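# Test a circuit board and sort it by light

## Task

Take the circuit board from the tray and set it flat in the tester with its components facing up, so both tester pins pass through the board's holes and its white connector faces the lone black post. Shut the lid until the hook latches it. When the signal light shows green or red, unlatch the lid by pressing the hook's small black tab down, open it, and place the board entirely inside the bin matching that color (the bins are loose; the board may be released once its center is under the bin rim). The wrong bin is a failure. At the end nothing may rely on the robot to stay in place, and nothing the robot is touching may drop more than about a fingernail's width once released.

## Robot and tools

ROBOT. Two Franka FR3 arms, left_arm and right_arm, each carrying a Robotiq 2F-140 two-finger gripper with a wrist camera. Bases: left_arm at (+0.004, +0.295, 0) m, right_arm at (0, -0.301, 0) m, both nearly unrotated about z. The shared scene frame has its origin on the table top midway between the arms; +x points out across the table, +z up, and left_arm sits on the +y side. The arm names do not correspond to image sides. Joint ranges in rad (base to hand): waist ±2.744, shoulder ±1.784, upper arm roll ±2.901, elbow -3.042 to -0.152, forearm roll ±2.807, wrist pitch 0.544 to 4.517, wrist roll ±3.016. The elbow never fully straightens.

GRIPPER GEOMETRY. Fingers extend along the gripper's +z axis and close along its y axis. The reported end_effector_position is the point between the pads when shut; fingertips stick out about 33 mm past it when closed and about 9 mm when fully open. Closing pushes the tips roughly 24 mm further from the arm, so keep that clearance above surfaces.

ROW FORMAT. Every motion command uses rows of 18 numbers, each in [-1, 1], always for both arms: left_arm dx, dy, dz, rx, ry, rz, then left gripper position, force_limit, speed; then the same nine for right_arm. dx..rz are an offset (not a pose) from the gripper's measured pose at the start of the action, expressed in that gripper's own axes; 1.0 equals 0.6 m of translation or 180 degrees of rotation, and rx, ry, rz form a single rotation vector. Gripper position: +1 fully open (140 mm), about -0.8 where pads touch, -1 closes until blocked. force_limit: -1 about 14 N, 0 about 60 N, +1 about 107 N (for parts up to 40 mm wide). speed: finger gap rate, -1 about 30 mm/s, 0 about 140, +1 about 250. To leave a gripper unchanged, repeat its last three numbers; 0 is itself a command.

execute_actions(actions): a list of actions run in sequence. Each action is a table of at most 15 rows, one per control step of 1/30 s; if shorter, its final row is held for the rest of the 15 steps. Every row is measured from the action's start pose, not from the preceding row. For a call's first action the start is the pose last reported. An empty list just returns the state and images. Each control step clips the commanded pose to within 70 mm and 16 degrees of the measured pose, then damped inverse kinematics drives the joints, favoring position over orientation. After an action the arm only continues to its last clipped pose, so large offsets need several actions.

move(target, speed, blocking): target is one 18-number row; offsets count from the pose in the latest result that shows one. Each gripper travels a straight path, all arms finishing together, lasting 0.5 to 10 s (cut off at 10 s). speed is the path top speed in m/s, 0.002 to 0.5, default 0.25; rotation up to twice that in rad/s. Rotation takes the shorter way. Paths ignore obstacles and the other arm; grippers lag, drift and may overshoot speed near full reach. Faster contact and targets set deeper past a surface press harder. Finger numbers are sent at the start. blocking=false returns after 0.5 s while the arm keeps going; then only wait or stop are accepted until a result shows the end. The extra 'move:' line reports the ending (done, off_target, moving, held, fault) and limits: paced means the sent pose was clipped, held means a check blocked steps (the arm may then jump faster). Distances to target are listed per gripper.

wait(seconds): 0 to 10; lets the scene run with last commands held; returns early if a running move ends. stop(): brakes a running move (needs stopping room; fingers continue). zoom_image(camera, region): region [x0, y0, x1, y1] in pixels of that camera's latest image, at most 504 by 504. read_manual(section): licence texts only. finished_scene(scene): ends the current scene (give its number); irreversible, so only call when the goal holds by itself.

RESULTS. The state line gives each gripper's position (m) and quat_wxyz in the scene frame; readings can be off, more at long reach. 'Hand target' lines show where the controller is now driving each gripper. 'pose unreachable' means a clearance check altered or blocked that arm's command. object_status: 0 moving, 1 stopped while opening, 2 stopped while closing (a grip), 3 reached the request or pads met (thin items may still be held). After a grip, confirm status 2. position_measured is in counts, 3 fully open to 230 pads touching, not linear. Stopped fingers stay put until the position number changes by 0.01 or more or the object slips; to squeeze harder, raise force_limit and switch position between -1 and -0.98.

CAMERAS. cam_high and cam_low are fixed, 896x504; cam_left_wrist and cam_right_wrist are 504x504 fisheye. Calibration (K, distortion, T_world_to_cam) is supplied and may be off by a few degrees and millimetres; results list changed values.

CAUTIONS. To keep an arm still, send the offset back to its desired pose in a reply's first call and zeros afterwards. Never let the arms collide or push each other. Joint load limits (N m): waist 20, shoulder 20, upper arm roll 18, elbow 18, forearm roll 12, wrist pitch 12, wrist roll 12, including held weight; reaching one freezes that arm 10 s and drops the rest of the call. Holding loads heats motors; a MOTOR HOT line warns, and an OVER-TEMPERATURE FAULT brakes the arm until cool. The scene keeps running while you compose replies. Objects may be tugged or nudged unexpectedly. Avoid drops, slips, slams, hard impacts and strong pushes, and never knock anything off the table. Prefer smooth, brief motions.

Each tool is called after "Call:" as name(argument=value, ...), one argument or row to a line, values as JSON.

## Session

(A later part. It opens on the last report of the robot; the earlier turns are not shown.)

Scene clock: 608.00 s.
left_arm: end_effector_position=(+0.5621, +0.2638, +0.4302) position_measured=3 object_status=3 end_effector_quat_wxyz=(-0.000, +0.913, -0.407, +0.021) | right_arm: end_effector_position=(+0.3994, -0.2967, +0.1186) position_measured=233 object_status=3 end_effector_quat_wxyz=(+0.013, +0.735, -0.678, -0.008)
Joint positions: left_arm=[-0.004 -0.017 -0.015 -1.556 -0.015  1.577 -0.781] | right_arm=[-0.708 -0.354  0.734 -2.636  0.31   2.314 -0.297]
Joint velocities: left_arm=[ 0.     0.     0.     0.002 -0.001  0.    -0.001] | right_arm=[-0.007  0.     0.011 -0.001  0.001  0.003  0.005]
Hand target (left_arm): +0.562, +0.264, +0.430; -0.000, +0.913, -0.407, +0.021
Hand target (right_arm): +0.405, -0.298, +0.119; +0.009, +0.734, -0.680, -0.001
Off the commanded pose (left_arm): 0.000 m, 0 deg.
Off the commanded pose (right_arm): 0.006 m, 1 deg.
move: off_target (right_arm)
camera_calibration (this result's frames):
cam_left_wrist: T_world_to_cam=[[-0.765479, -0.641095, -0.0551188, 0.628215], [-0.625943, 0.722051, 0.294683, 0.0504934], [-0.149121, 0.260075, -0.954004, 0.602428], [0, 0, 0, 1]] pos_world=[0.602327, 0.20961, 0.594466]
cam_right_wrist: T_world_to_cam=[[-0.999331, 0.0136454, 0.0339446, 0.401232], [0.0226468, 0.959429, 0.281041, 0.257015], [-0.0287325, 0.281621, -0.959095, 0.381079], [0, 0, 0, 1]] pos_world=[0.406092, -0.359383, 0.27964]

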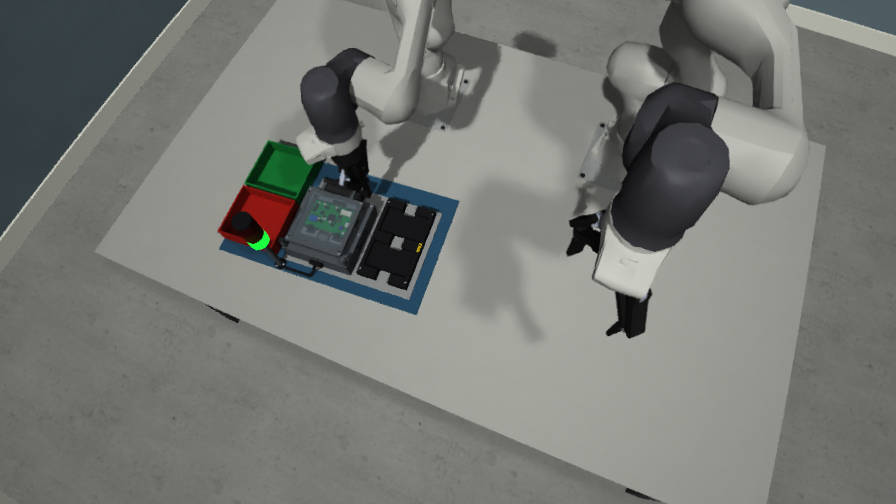

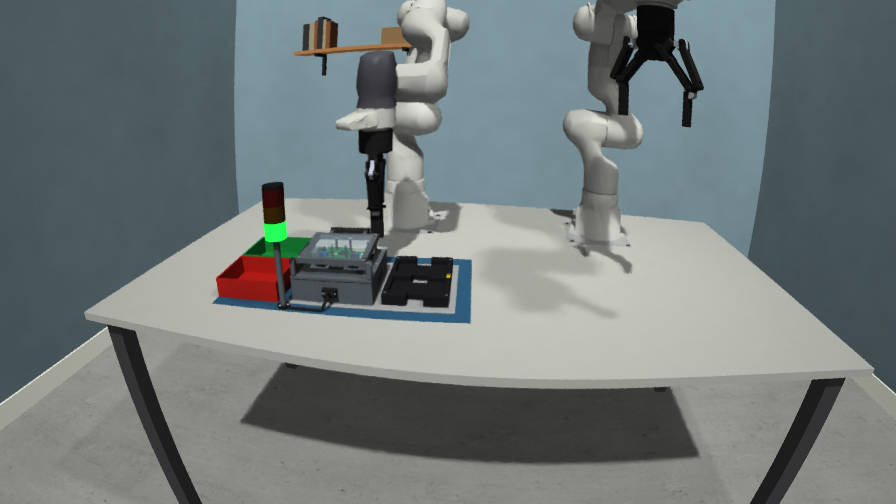

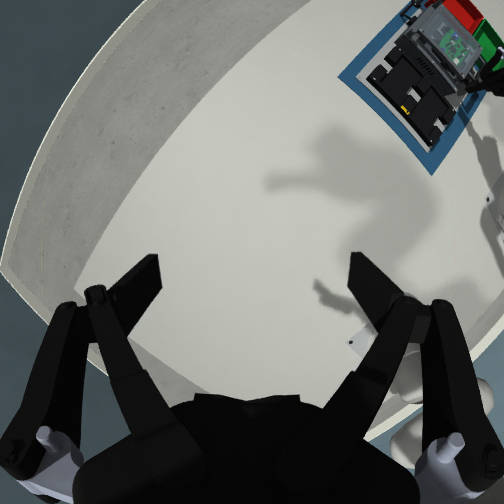

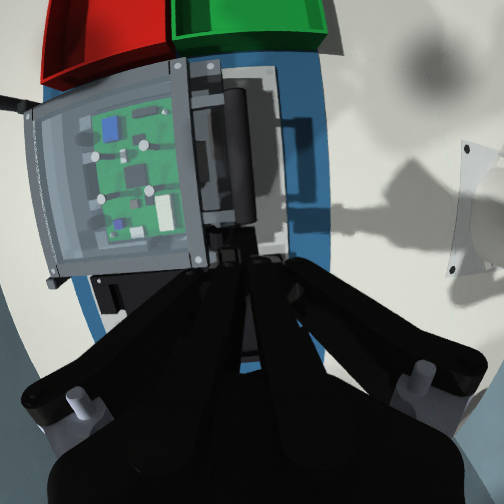

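Call:
move(
  target=[0,0,0,0,0,0,1,0,0, 0,-0.011,0.01,0.005,0,0,-1,0,0],
  speed=0.02,
)

Call:
zoom_image(
  camera="cam_right_wrist",
  region=[160,160,340,340],
)

Scene clock: 613.97 s.
left_arm: end_effector_position=(+0.5621, +0.2638, +0.4302) position_measured=3 object_status=3 end_effector_quat_wxyz=(-0.000, +0.913, -0.407, +0.021) | right_arm: end_effector_position=(+0.3996, -0.2967, +0.1176) position_measured=233 object_status=3 end_effector_quat_wxyz=(+0.014, +0.735, -0.678, -0.008)
Joint positions: left_arm=[-0.004 -0.017 -0.015 -1.556 -0.015  1.577 -0.781] | right_arm=[-0.714 -0.351  0.741 -2.635  0.306  2.316 -0.294]
Joint velocities: left_arm=[-0.     0.    -0.001  0.001 -0.001 -0.001  0.   ] | right_arm=[-0.005 -0.     0.006  0.001 -0.001 -0.001  0.004]
Hand target (left_arm): +0.562, +0.264, +0.430; -0.000, +0.913, -0.407, +0.021
Hand target (right_arm): +0.405, -0.296, +0.113; +0.007, +0.735, -0.678, -0.003
Off the commanded pose (left_arm): 0.000 m, 0 deg.
Off the commanded pose (right_arm): 0.008 m, 1 deg.
move: off_target (right_arm)
camera_calibration (this result's frames):
cam_left_wrist: T_world_to_cam=[[-0.76548, -0.641095, -0.0551187, 0.628215], [-0.625942, 0.722051, 0.294683, 0.0504932], [-0.149121, 0.260075, -0.954004, 0.602428], [0, 0, 0, 1]] pos_world=[0.602327, 0.20961, 0.594466]
cam_right_wrist: T_world_to_cam=[[-0.99928, 0.0129729, 0.0356459, 0.401053], [0.022411, 0.960072, 0.278853, 0.257808], [-0.0306051, 0.279452, -0.959672, 0.380251], [0, 0, 0, 1]] pos_world=[0.406624, -0.358978, 0.27873]

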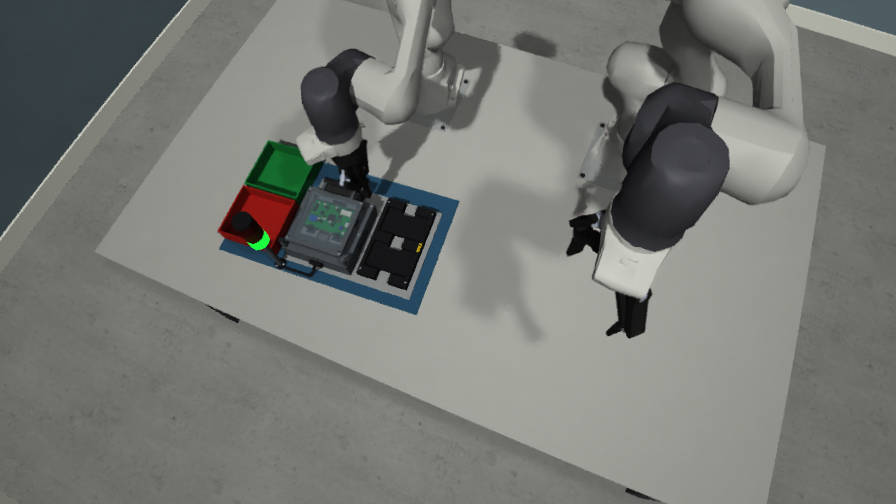

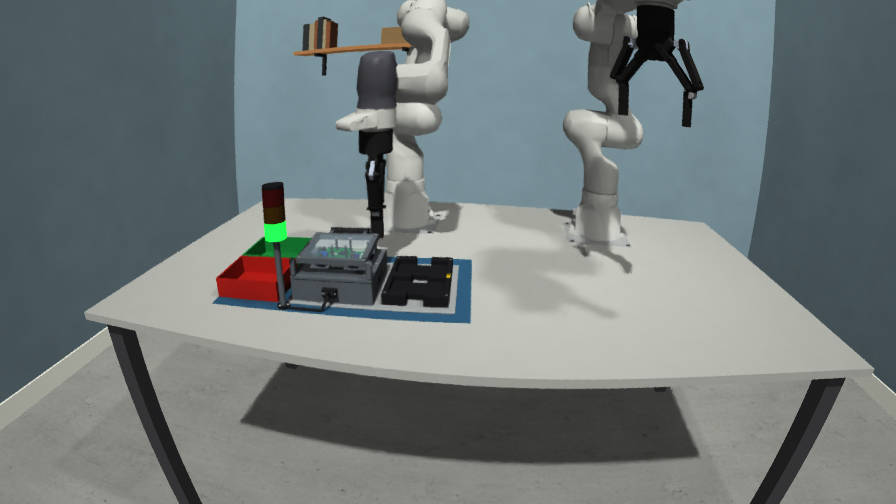

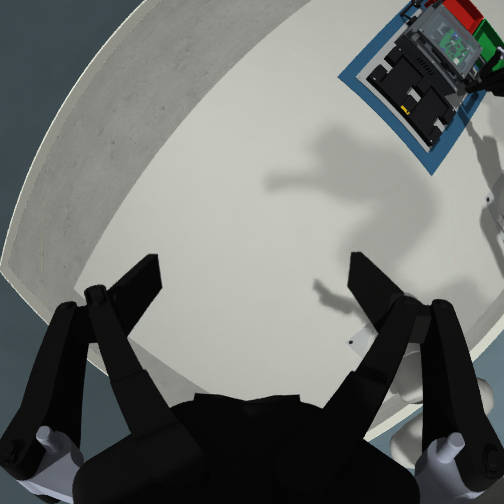

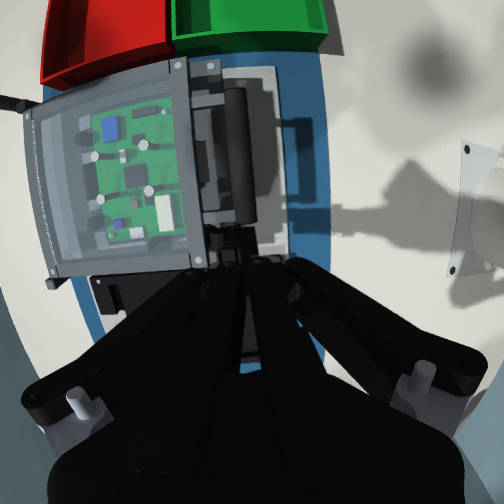

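Region (160, 160, 340, 340) of cam_right_wrist's 504x504 image, scaled by 2.800, with more detail than that image has.

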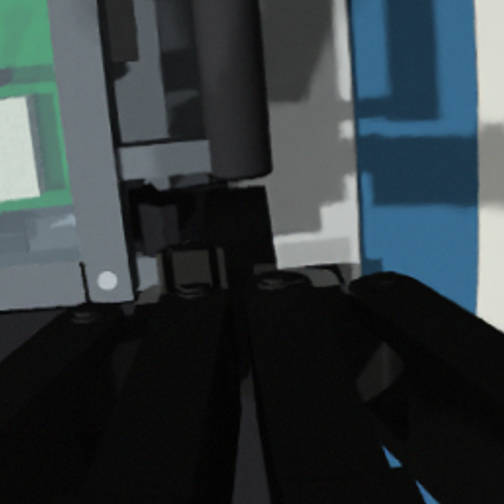

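Call:
move(
  target=[0,0,0,0,0,0,1,0,0, 0,0,0.016,0,0,0,-1,0,0],
  speed=0.02,
)

Call:
zoom_image(
  camera="cam_right_wrist",
  region=[160,160,340,340],
)

Call:
zoom_image(
  camera="cam_low",
  region=[280,200,420,300],
)

Scene clock: 619.67 s.
left_arm: end_effector_position=(+0.5621, +0.2638, +0.4302) position_measured=3 object_status=3 end_effector_quat_wxyz=(-0.000, +0.913, -0.407, +0.021) | right_arm: end_effector_position=(+0.3996, -0.2966, +0.1175) position_measured=233 object_status=3 end_effector_quat_wxyz=(+0.017, +0.736, -0.677, -0.007)
Joint positions: left_arm=[-0.004 -0.017 -0.015 -1.556 -0.015  1.577 -0.781] | right_arm=[-0.718 -0.351  0.749 -2.634  0.302  2.315 -0.291]
Joint velocities: left_arm=[ 0.     0.    -0.    -0.     0.001  0.     0.001] | right_arm=[-0.003 -0.     0.005  0.001 -0.001 -0.002  0.004]
Hand target (left_arm): +0.562, +0.264, +0.430; -0.000, +0.913, -0.407, +0.021
Hand target (right_arm): +0.399, -0.297, +0.108; +0.015, +0.735, -0.678, -0.008
Off the commanded pose (left_arm): 0.000 m, 0 deg.
Off the commanded pose (right_arm): 0.010 m, 0 deg.
move: off_target (right_arm)
camera_calibration (this result's frames):
cam_left_wrist: T_world_to_cam=[[-0.765479, -0.641095, -0.0551186, 0.628215], [-0.625943, 0.722051, 0.294683, 0.0504933], [-0.149121, 0.260075, -0.954004, 0.602428], [0, 0, 0, 1]] pos_world=[0.602327, 0.209611, 0.594466]
cam_right_wrist: T_world_to_cam=[[-0.999265, 0.0102216, 0.0369406, 0.400061], [0.0199488, 0.961655, 0.273535, 0.259829], [-0.0327281, 0.27407, -0.961153, 0.379573], [0, 0, 0, 1]] pos_world=[0.407006, -0.357985, 0.278977]

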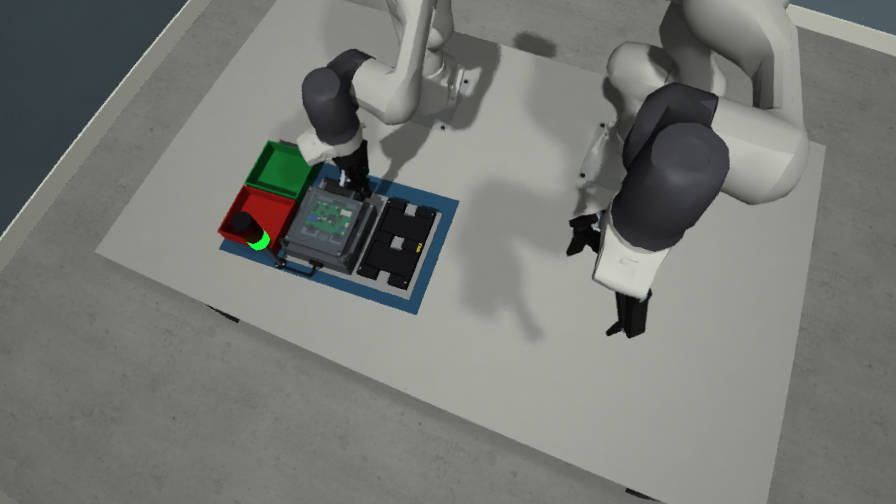

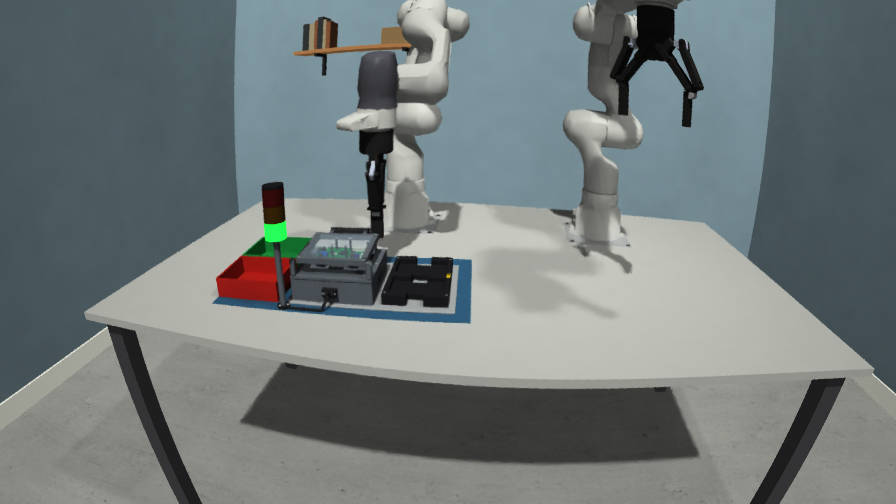

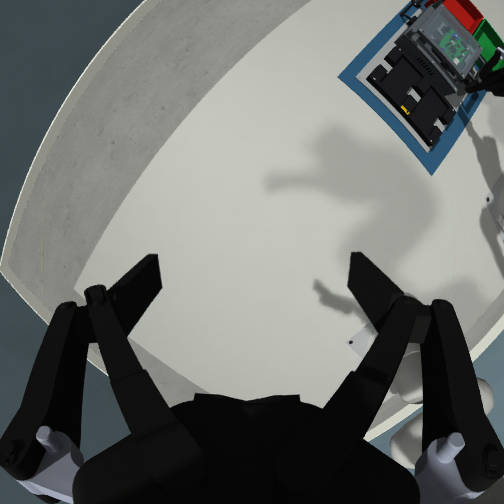

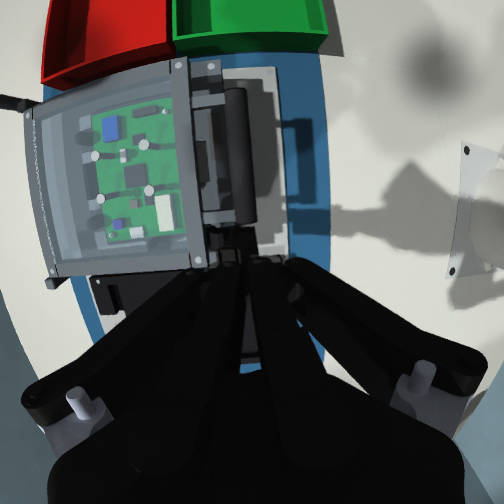

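Region (160, 160, 340, 340) of cam_right_wrist's 504x504 image, scaled by 2.800, with more detail than that image has.

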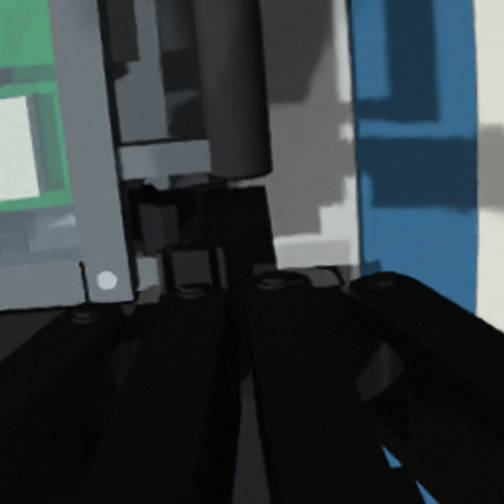

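Region (280, 200, 420, 300) of cam_low's 896x504 image, scaled by 3.600, with more detail than that image has; it fills the top 360 rows of this view, and the rest is white.

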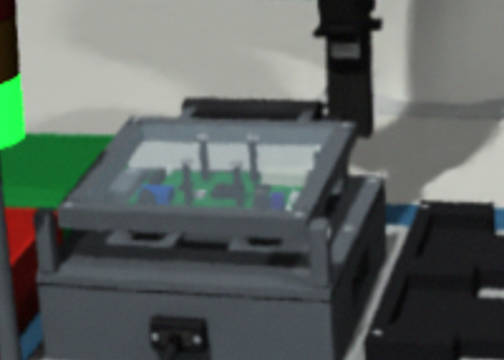

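Call:
move(
  target=[0,0,0,0,0,0,1,0,0, -0.010,-0.008,-0.012,0.004,-0.003,0,-1,0,0],
  speed=0.02,
)

Call:
zoom_image(
  camera="cam_right_wrist",
  region=[160,160,340,340],
)

Call:
zoom_image(
  camera="cam_low",
  region=[280,200,420,300],
)

Scene clock: 645.07 s.
left_arm: end_effector_position=(+0.5621, +0.2638, +0.4302) position_measured=3 object_status=3 end_effector_quat_wxyz=(-0.000, +0.913, -0.407, +0.021) | right_arm: end_effector_position=(+0.4034, -0.2908, +0.1237) position_measured=233 object_status=3 end_effector_quat_wxyz=(+0.010, +0.735, -0.678, -0.006)
Joint positions: left_arm=[-0.004 -0.017 -0.015 -1.556 -0.015  1.577 -0.781] | right_arm=[-0.705 -0.361  0.742 -2.625  0.317  2.305 -0.29 ]
Joint velocities: left_arm=[-0.    -0.     0.001 -0.001 -0.001  0.    -0.   ] | right_arm=[ 0.002  0.001 -0.002  0.     0.002  0.001 -0.   ]
Hand target (left_arm): +0.562, +0.264, +0.430; -0.000, +0.913, -0.407, +0.021
Hand target (right_arm): +0.404, -0.290, +0.125; +0.009, +0.736, -0.677, -0.006
Off the commanded pose (left_arm): 0.000 m, 0 deg.
Off the commanded pose (right_arm): 0.001 m, 0 deg.
move: done
camera_calibration (this result's frames):
cam_left_wrist: T_world_to_cam=[[-0.765479, -0.641095, -0.0551189, 0.628215], [-0.625943, 0.722051, 0.294682, 0.0504935], [-0.149121, 0.260075, -0.954004, 0.602429], [0, 0, 0, 1]] pos_world=[0.602327, 0.209611, 0.594466]
cam_right_wrist: T_world_to_cam=[[-0.999551, 0.0130639, 0.0269568, 0.405793], [0.0201311, 0.959338, 0.28154, 0.250811], [-0.0221827, 0.281957, -0.959171, 0.381849], [0, 0, 0, 1]] pos_world=[0.409032, -0.353579, 0.284707]

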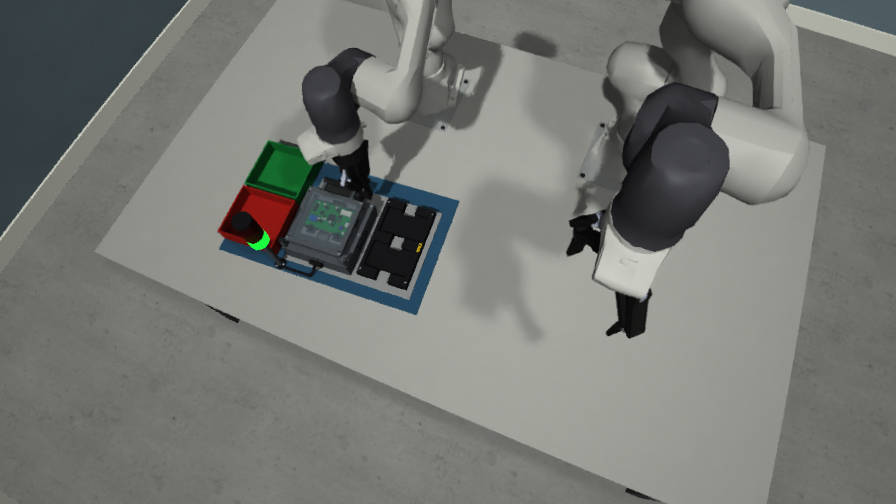

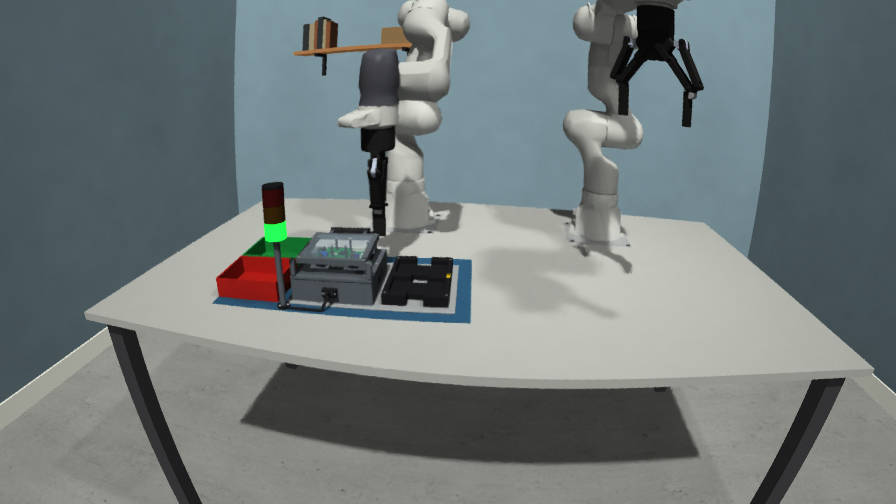

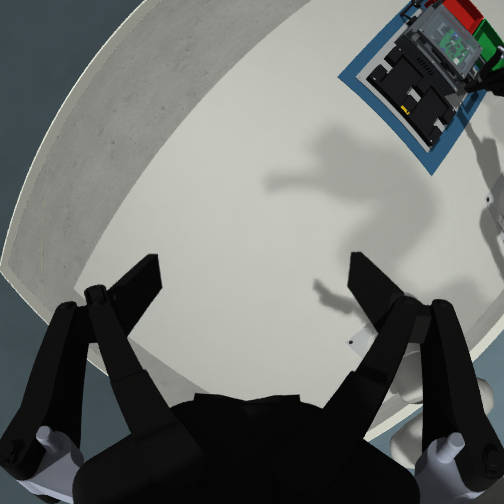

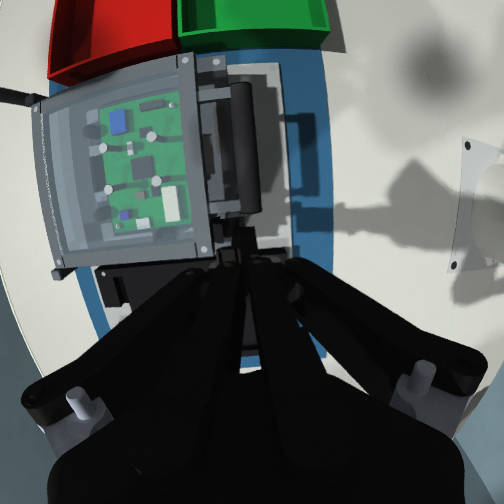

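Region (160, 160, 340, 340) of cam_right_wrist's 504x504 image, scaled by 2.800, with more detail than that image has.

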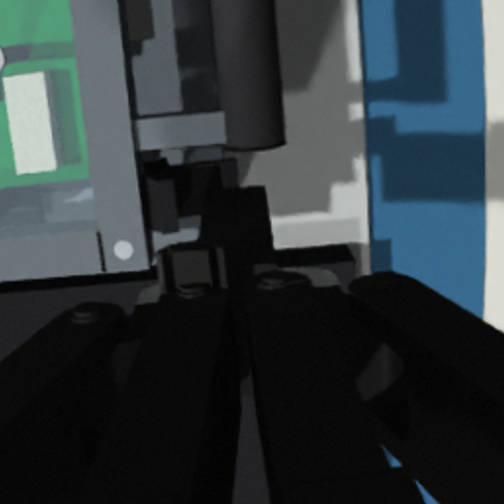

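Region (280, 200, 420, 300) of cam_low's 896x504 image, scaled by 3.600, with more detail than that image has; it fills the top 360 rows of this view, and the rest is white.

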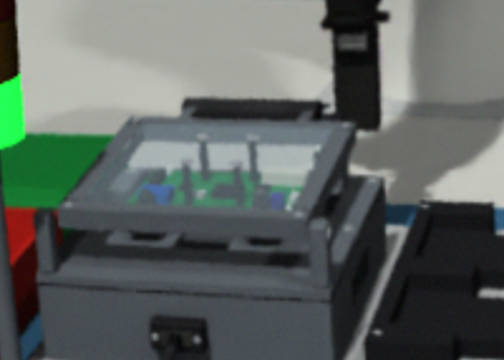

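Call:
move(
  target=[0,0,0,0,0,0,1,0,0, 0,-0.003,0.027,0,0,0,-1,0,0],
  speed=0.015,
)

Call:
zoom_image(
  camera="cam_right_wrist",
  region=[160,160,340,340],
)

Call:
zoom_image(
  camera="cam_low",
  region=[280,200,420,300],
)

Scene clock: 651.33 s.
left_arm: end_effector_position=(+0.5621, +0.2638, +0.4302) position_measured=3 object_status=3 end_effector_quat_wxyz=(-0.000, +0.913, -0.407, +0.021) | right_arm: end_effector_position=(+0.4027, -0.2902, +0.1179) position_measured=233 object_status=3 end_effector_quat_wxyz=(+0.016, +0.736, -0.677, -0.006)
Joint positions: left_arm=[-0.004 -0.017 -0.015 -1.556 -0.015  1.577 -0.781] | right_arm=[-0.72  -0.346  0.765 -2.625  0.305  2.315 -0.278]
Joint velocities: left_arm=[ 0.    -0.002 -0.001  0.002 -0.     0.     0.   ] | right_arm=[-0.005 -0.001  0.007  0.    -0.001  0.     0.01 ]
Hand target (left_arm): +0.562, +0.264, +0.430; -0.000, +0.913, -0.407, +0.021
Hand target (right_arm): +0.404, -0.291, +0.108; +0.011, +0.735, -0.678, -0.006
Off the commanded pose (left_arm): 0.000 m, 0 deg.
Off the commanded pose (right_arm): 0.011 m, 1 deg.
move: off_target (right_arm)
camera_calibration (this result's frames):
cam_left_wrist: T_world_to_cam=[[-0.765479, -0.641095, -0.0551188, 0.628215], [-0.625943, 0.722051, 0.294683, 0.0504933], [-0.149121, 0.260075, -0.954004, 0.602428], [0, 0, 0, 1]] pos_world=[0.602327, 0.20961, 0.594466]
cam_right_wrist: T_world_to_cam=[[-0.999335, 0.0108029, 0.0348287, 0.403567], [0.0199623, 0.961354, 0.274589, 0.25328], [-0.0305164, 0.275102, -0.960931, 0.377697], [0, 0, 0, 1]] pos_world=[0.409769, -0.351757, 0.279337]

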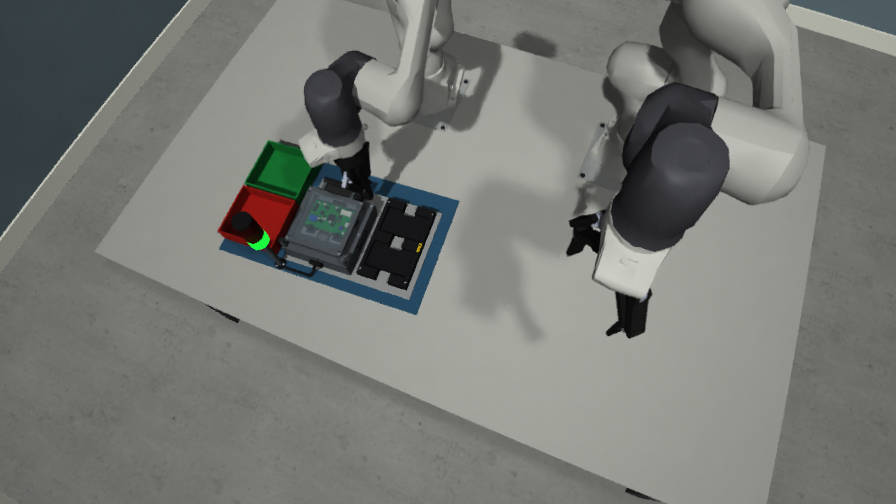

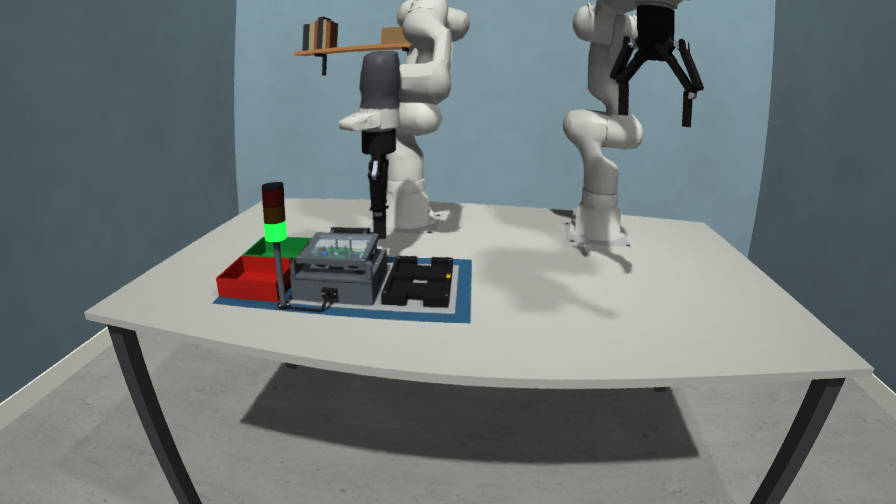

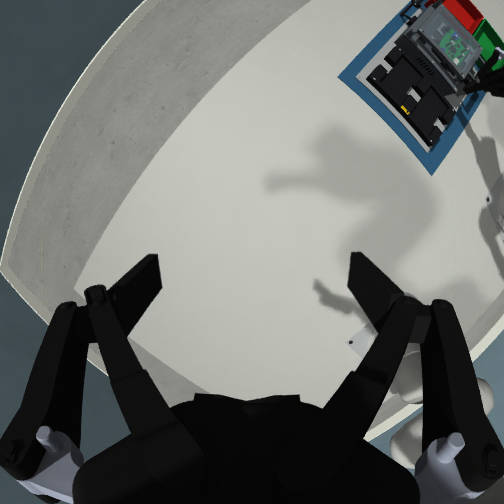

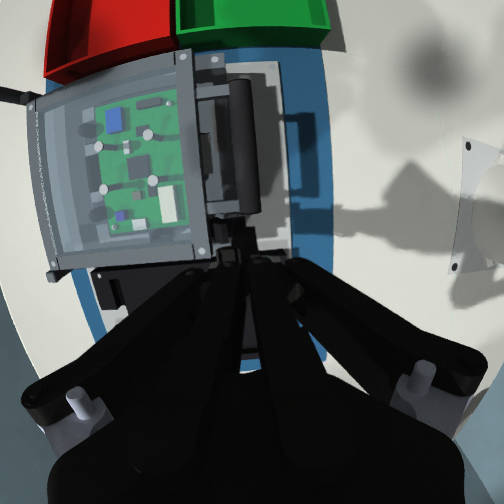

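Region (160, 160, 340, 340) of cam_right_wrist's 504x504 image, scaled by 2.800, with more detail than that image has.

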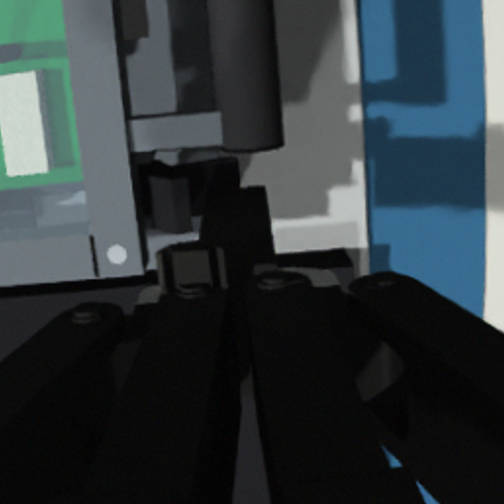

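Region (280, 200, 420, 300) of cam_low's 896x504 image, scaled by 3.600, with more detail than that image has; it fills the top 360 rows of this view, and the rest is white.

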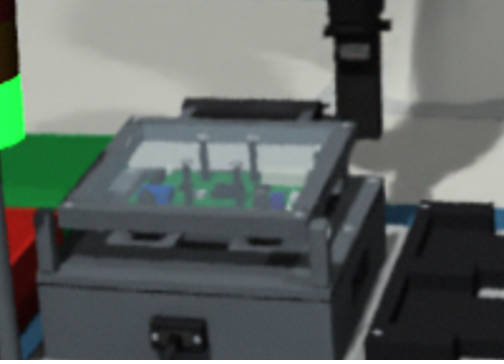

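Call:
move(
  target=[0,0,0,0,0,0,1,0,0, 0,-0.003,0.035,0.003,0,0,-1,0,0],
  speed=0.015,
)

Call:
zoom_image(
  camera="cam_right_wrist",
  region=[160,160,340,340],
)

Call:
zoom_image(
  camera="cam_low",
  region=[280,200,420,300],
)

Scene clock: 678.83 s.
left_arm: end_effector_position=(+0.5621, +0.2638, +0.4302) position_measured=3 object_status=3 end_effector_quat_wxyz=(-0.000, +0.913, -0.407, +0.021) | right_arm: end_effector_position=(+0.4023, -0.2898, +0.1189) position_measured=233 object_status=3 end_effector_quat_wxyz=(+0.020, +0.736, -0.677, -0.003)
Joint positions: left_arm=[-0.004 -0.017 -0.015 -1.556 -0.015  1.577 -0.781] | right_arm=[-0.726 -0.352  0.778 -2.623  0.3    2.31  -0.268]
Joint velocities: left_arm=[-0.001  0.001  0.     0.001  0.    -0.001 -0.001] | right_arm=[ 0.     0.001 -0.     0.001 -0.    -0.001  0.001]
Hand target (left_arm): +0.562, +0.264, +0.430; -0.000, +0.913, -0.407, +0.021
Hand target (right_arm): +0.403, -0.290, +0.118; +0.019, +0.736, -0.677, -0.003
Off the commanded pose (left_arm): 0.000 m, 0 deg.
Off the commanded pose (right_arm): 0.022 m, 1 deg.
TORQUE FAULT: the external load on joint 2 (shoulder) of the right arm reached its load limit, and that arm stopped for 10 seconds. That time counts as 19 of the actions that you can send in this scene. A torque fault stops only its own arm. That arm's remaining commands of this call were not run. That arm's gripper holds where it stopped, with its grip as last carried out, and that arm accepts commands again: back off and push less far. That arm stops again, at the same cost, whenever a joint's load reaches its limit.
move: fault (right_arm)
camera_calibration (this result's frames):
cam_left_wrist: T_world_to_cam=[[-0.76548, -0.641095, -0.0551188, 0.628215], [-0.625942, 0.722051, 0.294683, 0.0504933], [-0.149121, 0.260075, -0.954004, 0.602428], [0, 0, 0, 1]] pos_world=[0.602327, 0.20961, 0.594466]
cam_right_wrist: T_world_to_cam=[[-0.999267, 0.010744, 0.0367457, 0.402865], [0.0200973, 0.964142, 0.264624, 0.254629], [-0.032585, 0.265168, -0.963651, 0.376819], [0, 0, 0, 1]] pos_world=[0.40973, -0.349748, 0.280938]

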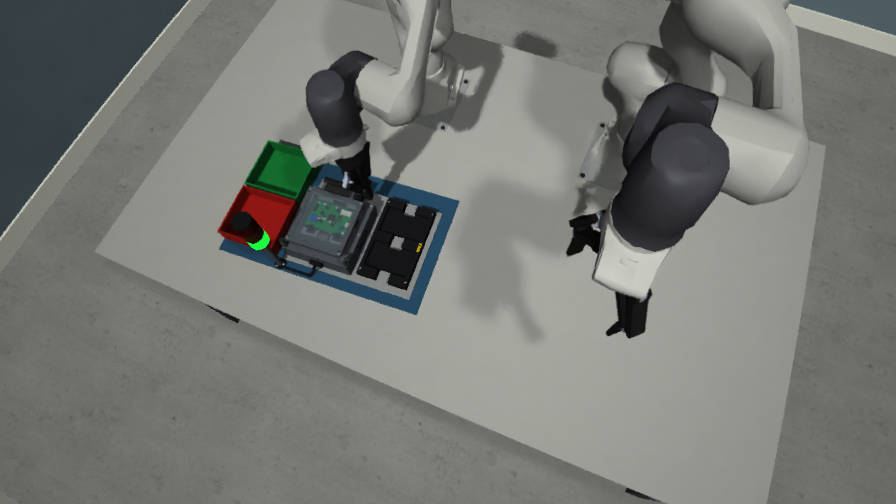

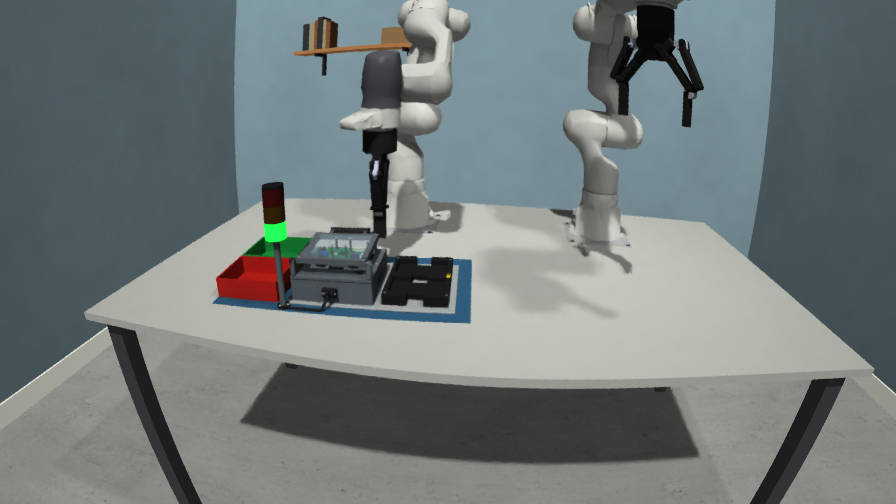

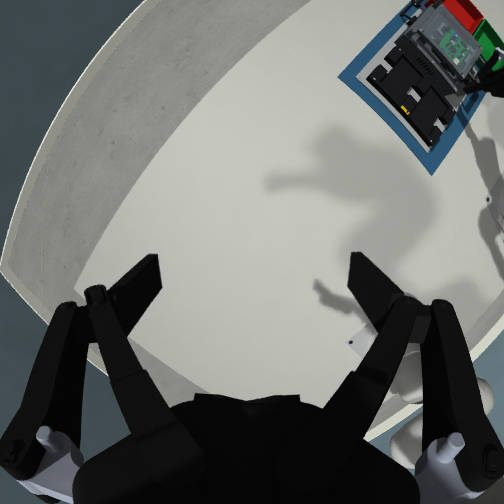

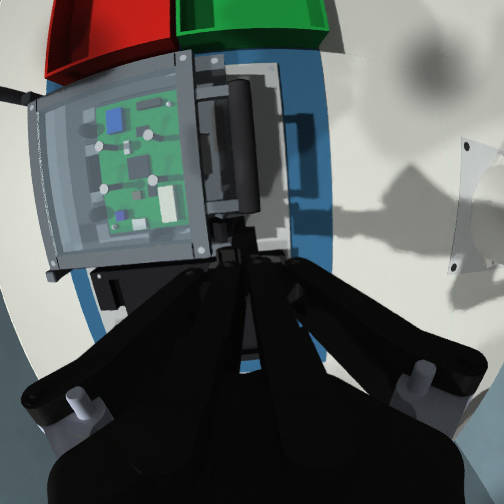

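Region (160, 160, 340, 340) of cam_right_wrist's 504x504 image, scaled by 2.800, with more detail than that image has.

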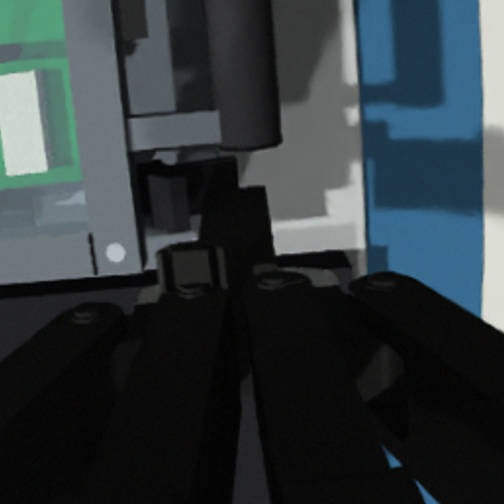

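Region (280, 200, 420, 300) of cam_low's 896x504 image, scaled by 3.600, with more detail than that image has; it fills the top 360 rows of this view, and the rest is white.

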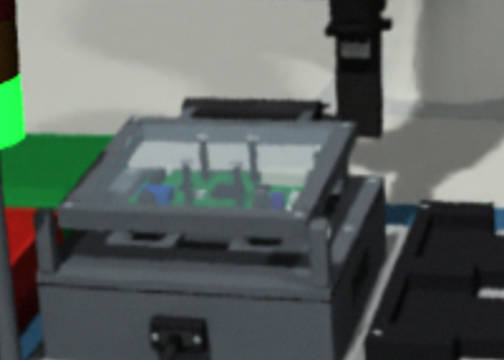

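Call:
move(
  target=[0,0,0,0,0,0,1,0,0, 0,0,-0.08,0.004,-0.004,0,-1,0,0],
  speed=0.04,
)

Call:
zoom_image(
  camera="cam_right_wrist",
  region=[160,140,340,320],
)

Call:
zoom_image(
  camera="cam_high",
  region=[310,160,400,240],
)

Scene clock: 687.63 s.
left_arm: end_effector_position=(+0.5621, +0.2638, +0.4302) position_measured=3 object_status=3 end_effector_quat_wxyz=(-0.000, +0.913, -0.407, +0.021) | right_arm: end_effector_position=(+0.4050, -0.2897, +0.1663) position_measured=233 object_status=3 end_effector_quat_wxyz=(+0.010, +0.733, -0.680, -0.002)
Joint positions: left_arm=[-0.004 -0.017 -0.015 -1.556 -0.015  1.577 -0.781] | right_arm=[-0.672 -0.446  0.687 -2.573  0.324  2.176 -0.296]
Joint velocities: left_arm=[-0.001 -0.001  0.     0.002  0.001 -0.     0.   ] | right_arm=[ 0.007 -0.001 -0.004 -0.001  0.    -0.011 -0.002]
Hand target (left_arm): +0.562, +0.264, +0.430; -0.000, +0.913, -0.407, +0.021
Hand target (right_arm): +0.404, -0.289, +0.167; +0.011, +0.735, -0.678, -0.004
Off the commanded pose (left_arm): 0.000 m, 0 deg.
Off the commanded pose (right_arm): 0.002 m, 0 deg.
move: done
camera_calibration (this result's frames):
cam_left_wrist: T_world_to_cam=[[-0.765479, -0.641095, -0.0551186, 0.628215], [-0.625943, 0.722051, 0.294683, 0.0504932], [-0.149122, 0.260075, -0.954004, 0.602428], [0, 0, 0, 1]] pos_world=[0.602327, 0.209611, 0.594466]
cam_right_wrist: T_world_to_cam=[[-0.99962, 0.0172936, 0.0214619, 0.408358], [0.0225708, 0.960518, 0.277299, 0.23774], [-0.0158191, 0.277679, -0.960544, 0.418871], [0, 0, 0, 1]] pos_world=[0.409463, -0.351727, 0.327655]

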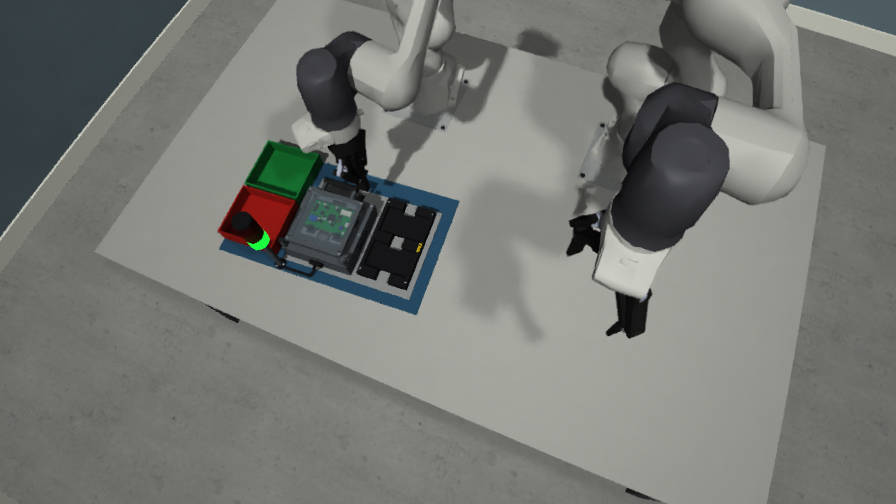

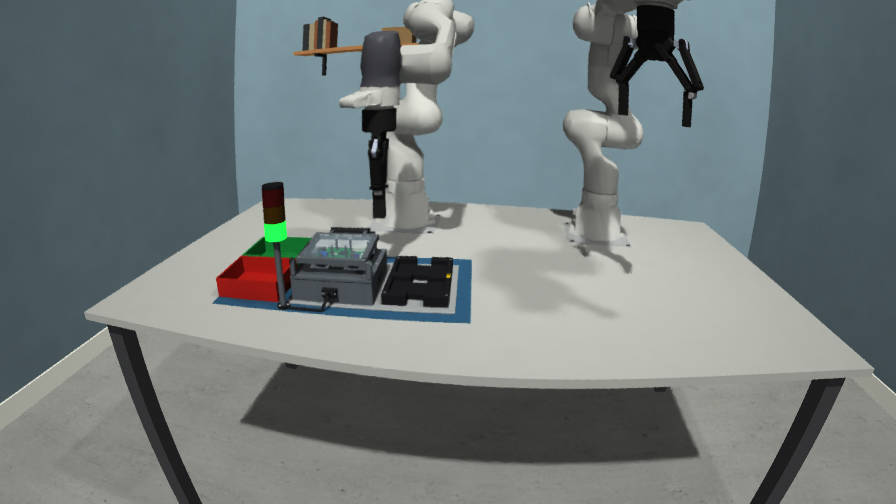

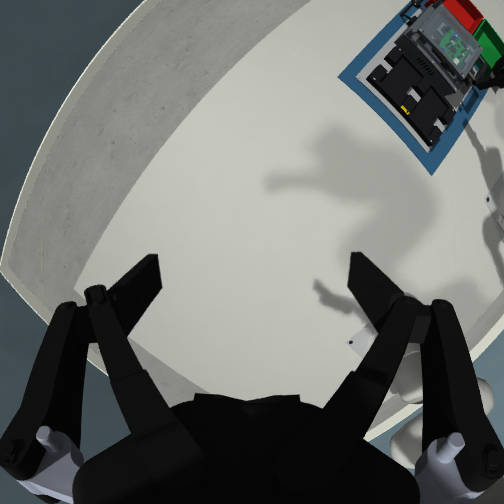

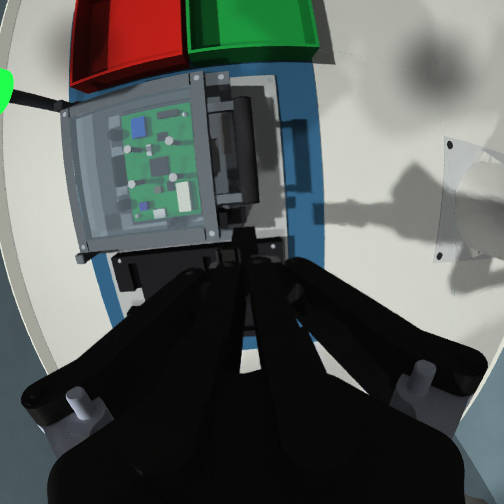

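Region (160, 140, 340, 320) of cam_right_wrist's 504x504 image, scaled by 2.800, with more detail than that image has.

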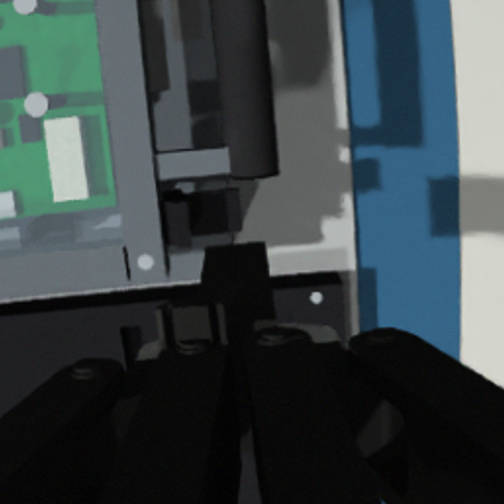

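Region (310, 160, 400, 240) of cam_high's 896x504 image, scaled by 5.600, with more detail than that image has.

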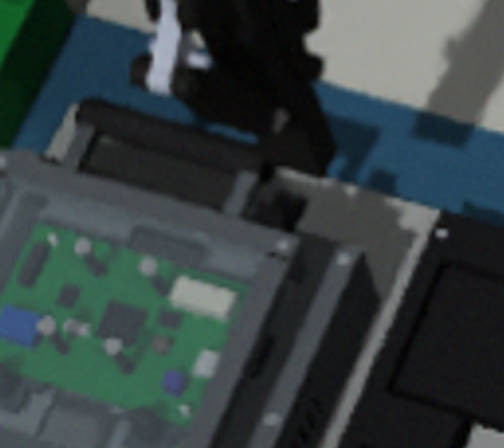

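Call:
zoom_image(
  camera="cam_low",
  region=[280,200,420,300],
)

Region (280, 200, 420, 300) of cam_low's 896x504 image, scaled by 3.600, with more detail than that image has; it fills the top 360 rows of this view, and the rest is white.

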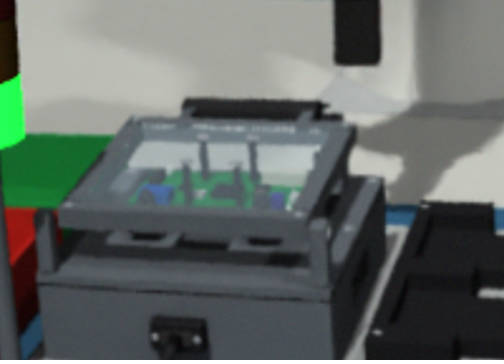

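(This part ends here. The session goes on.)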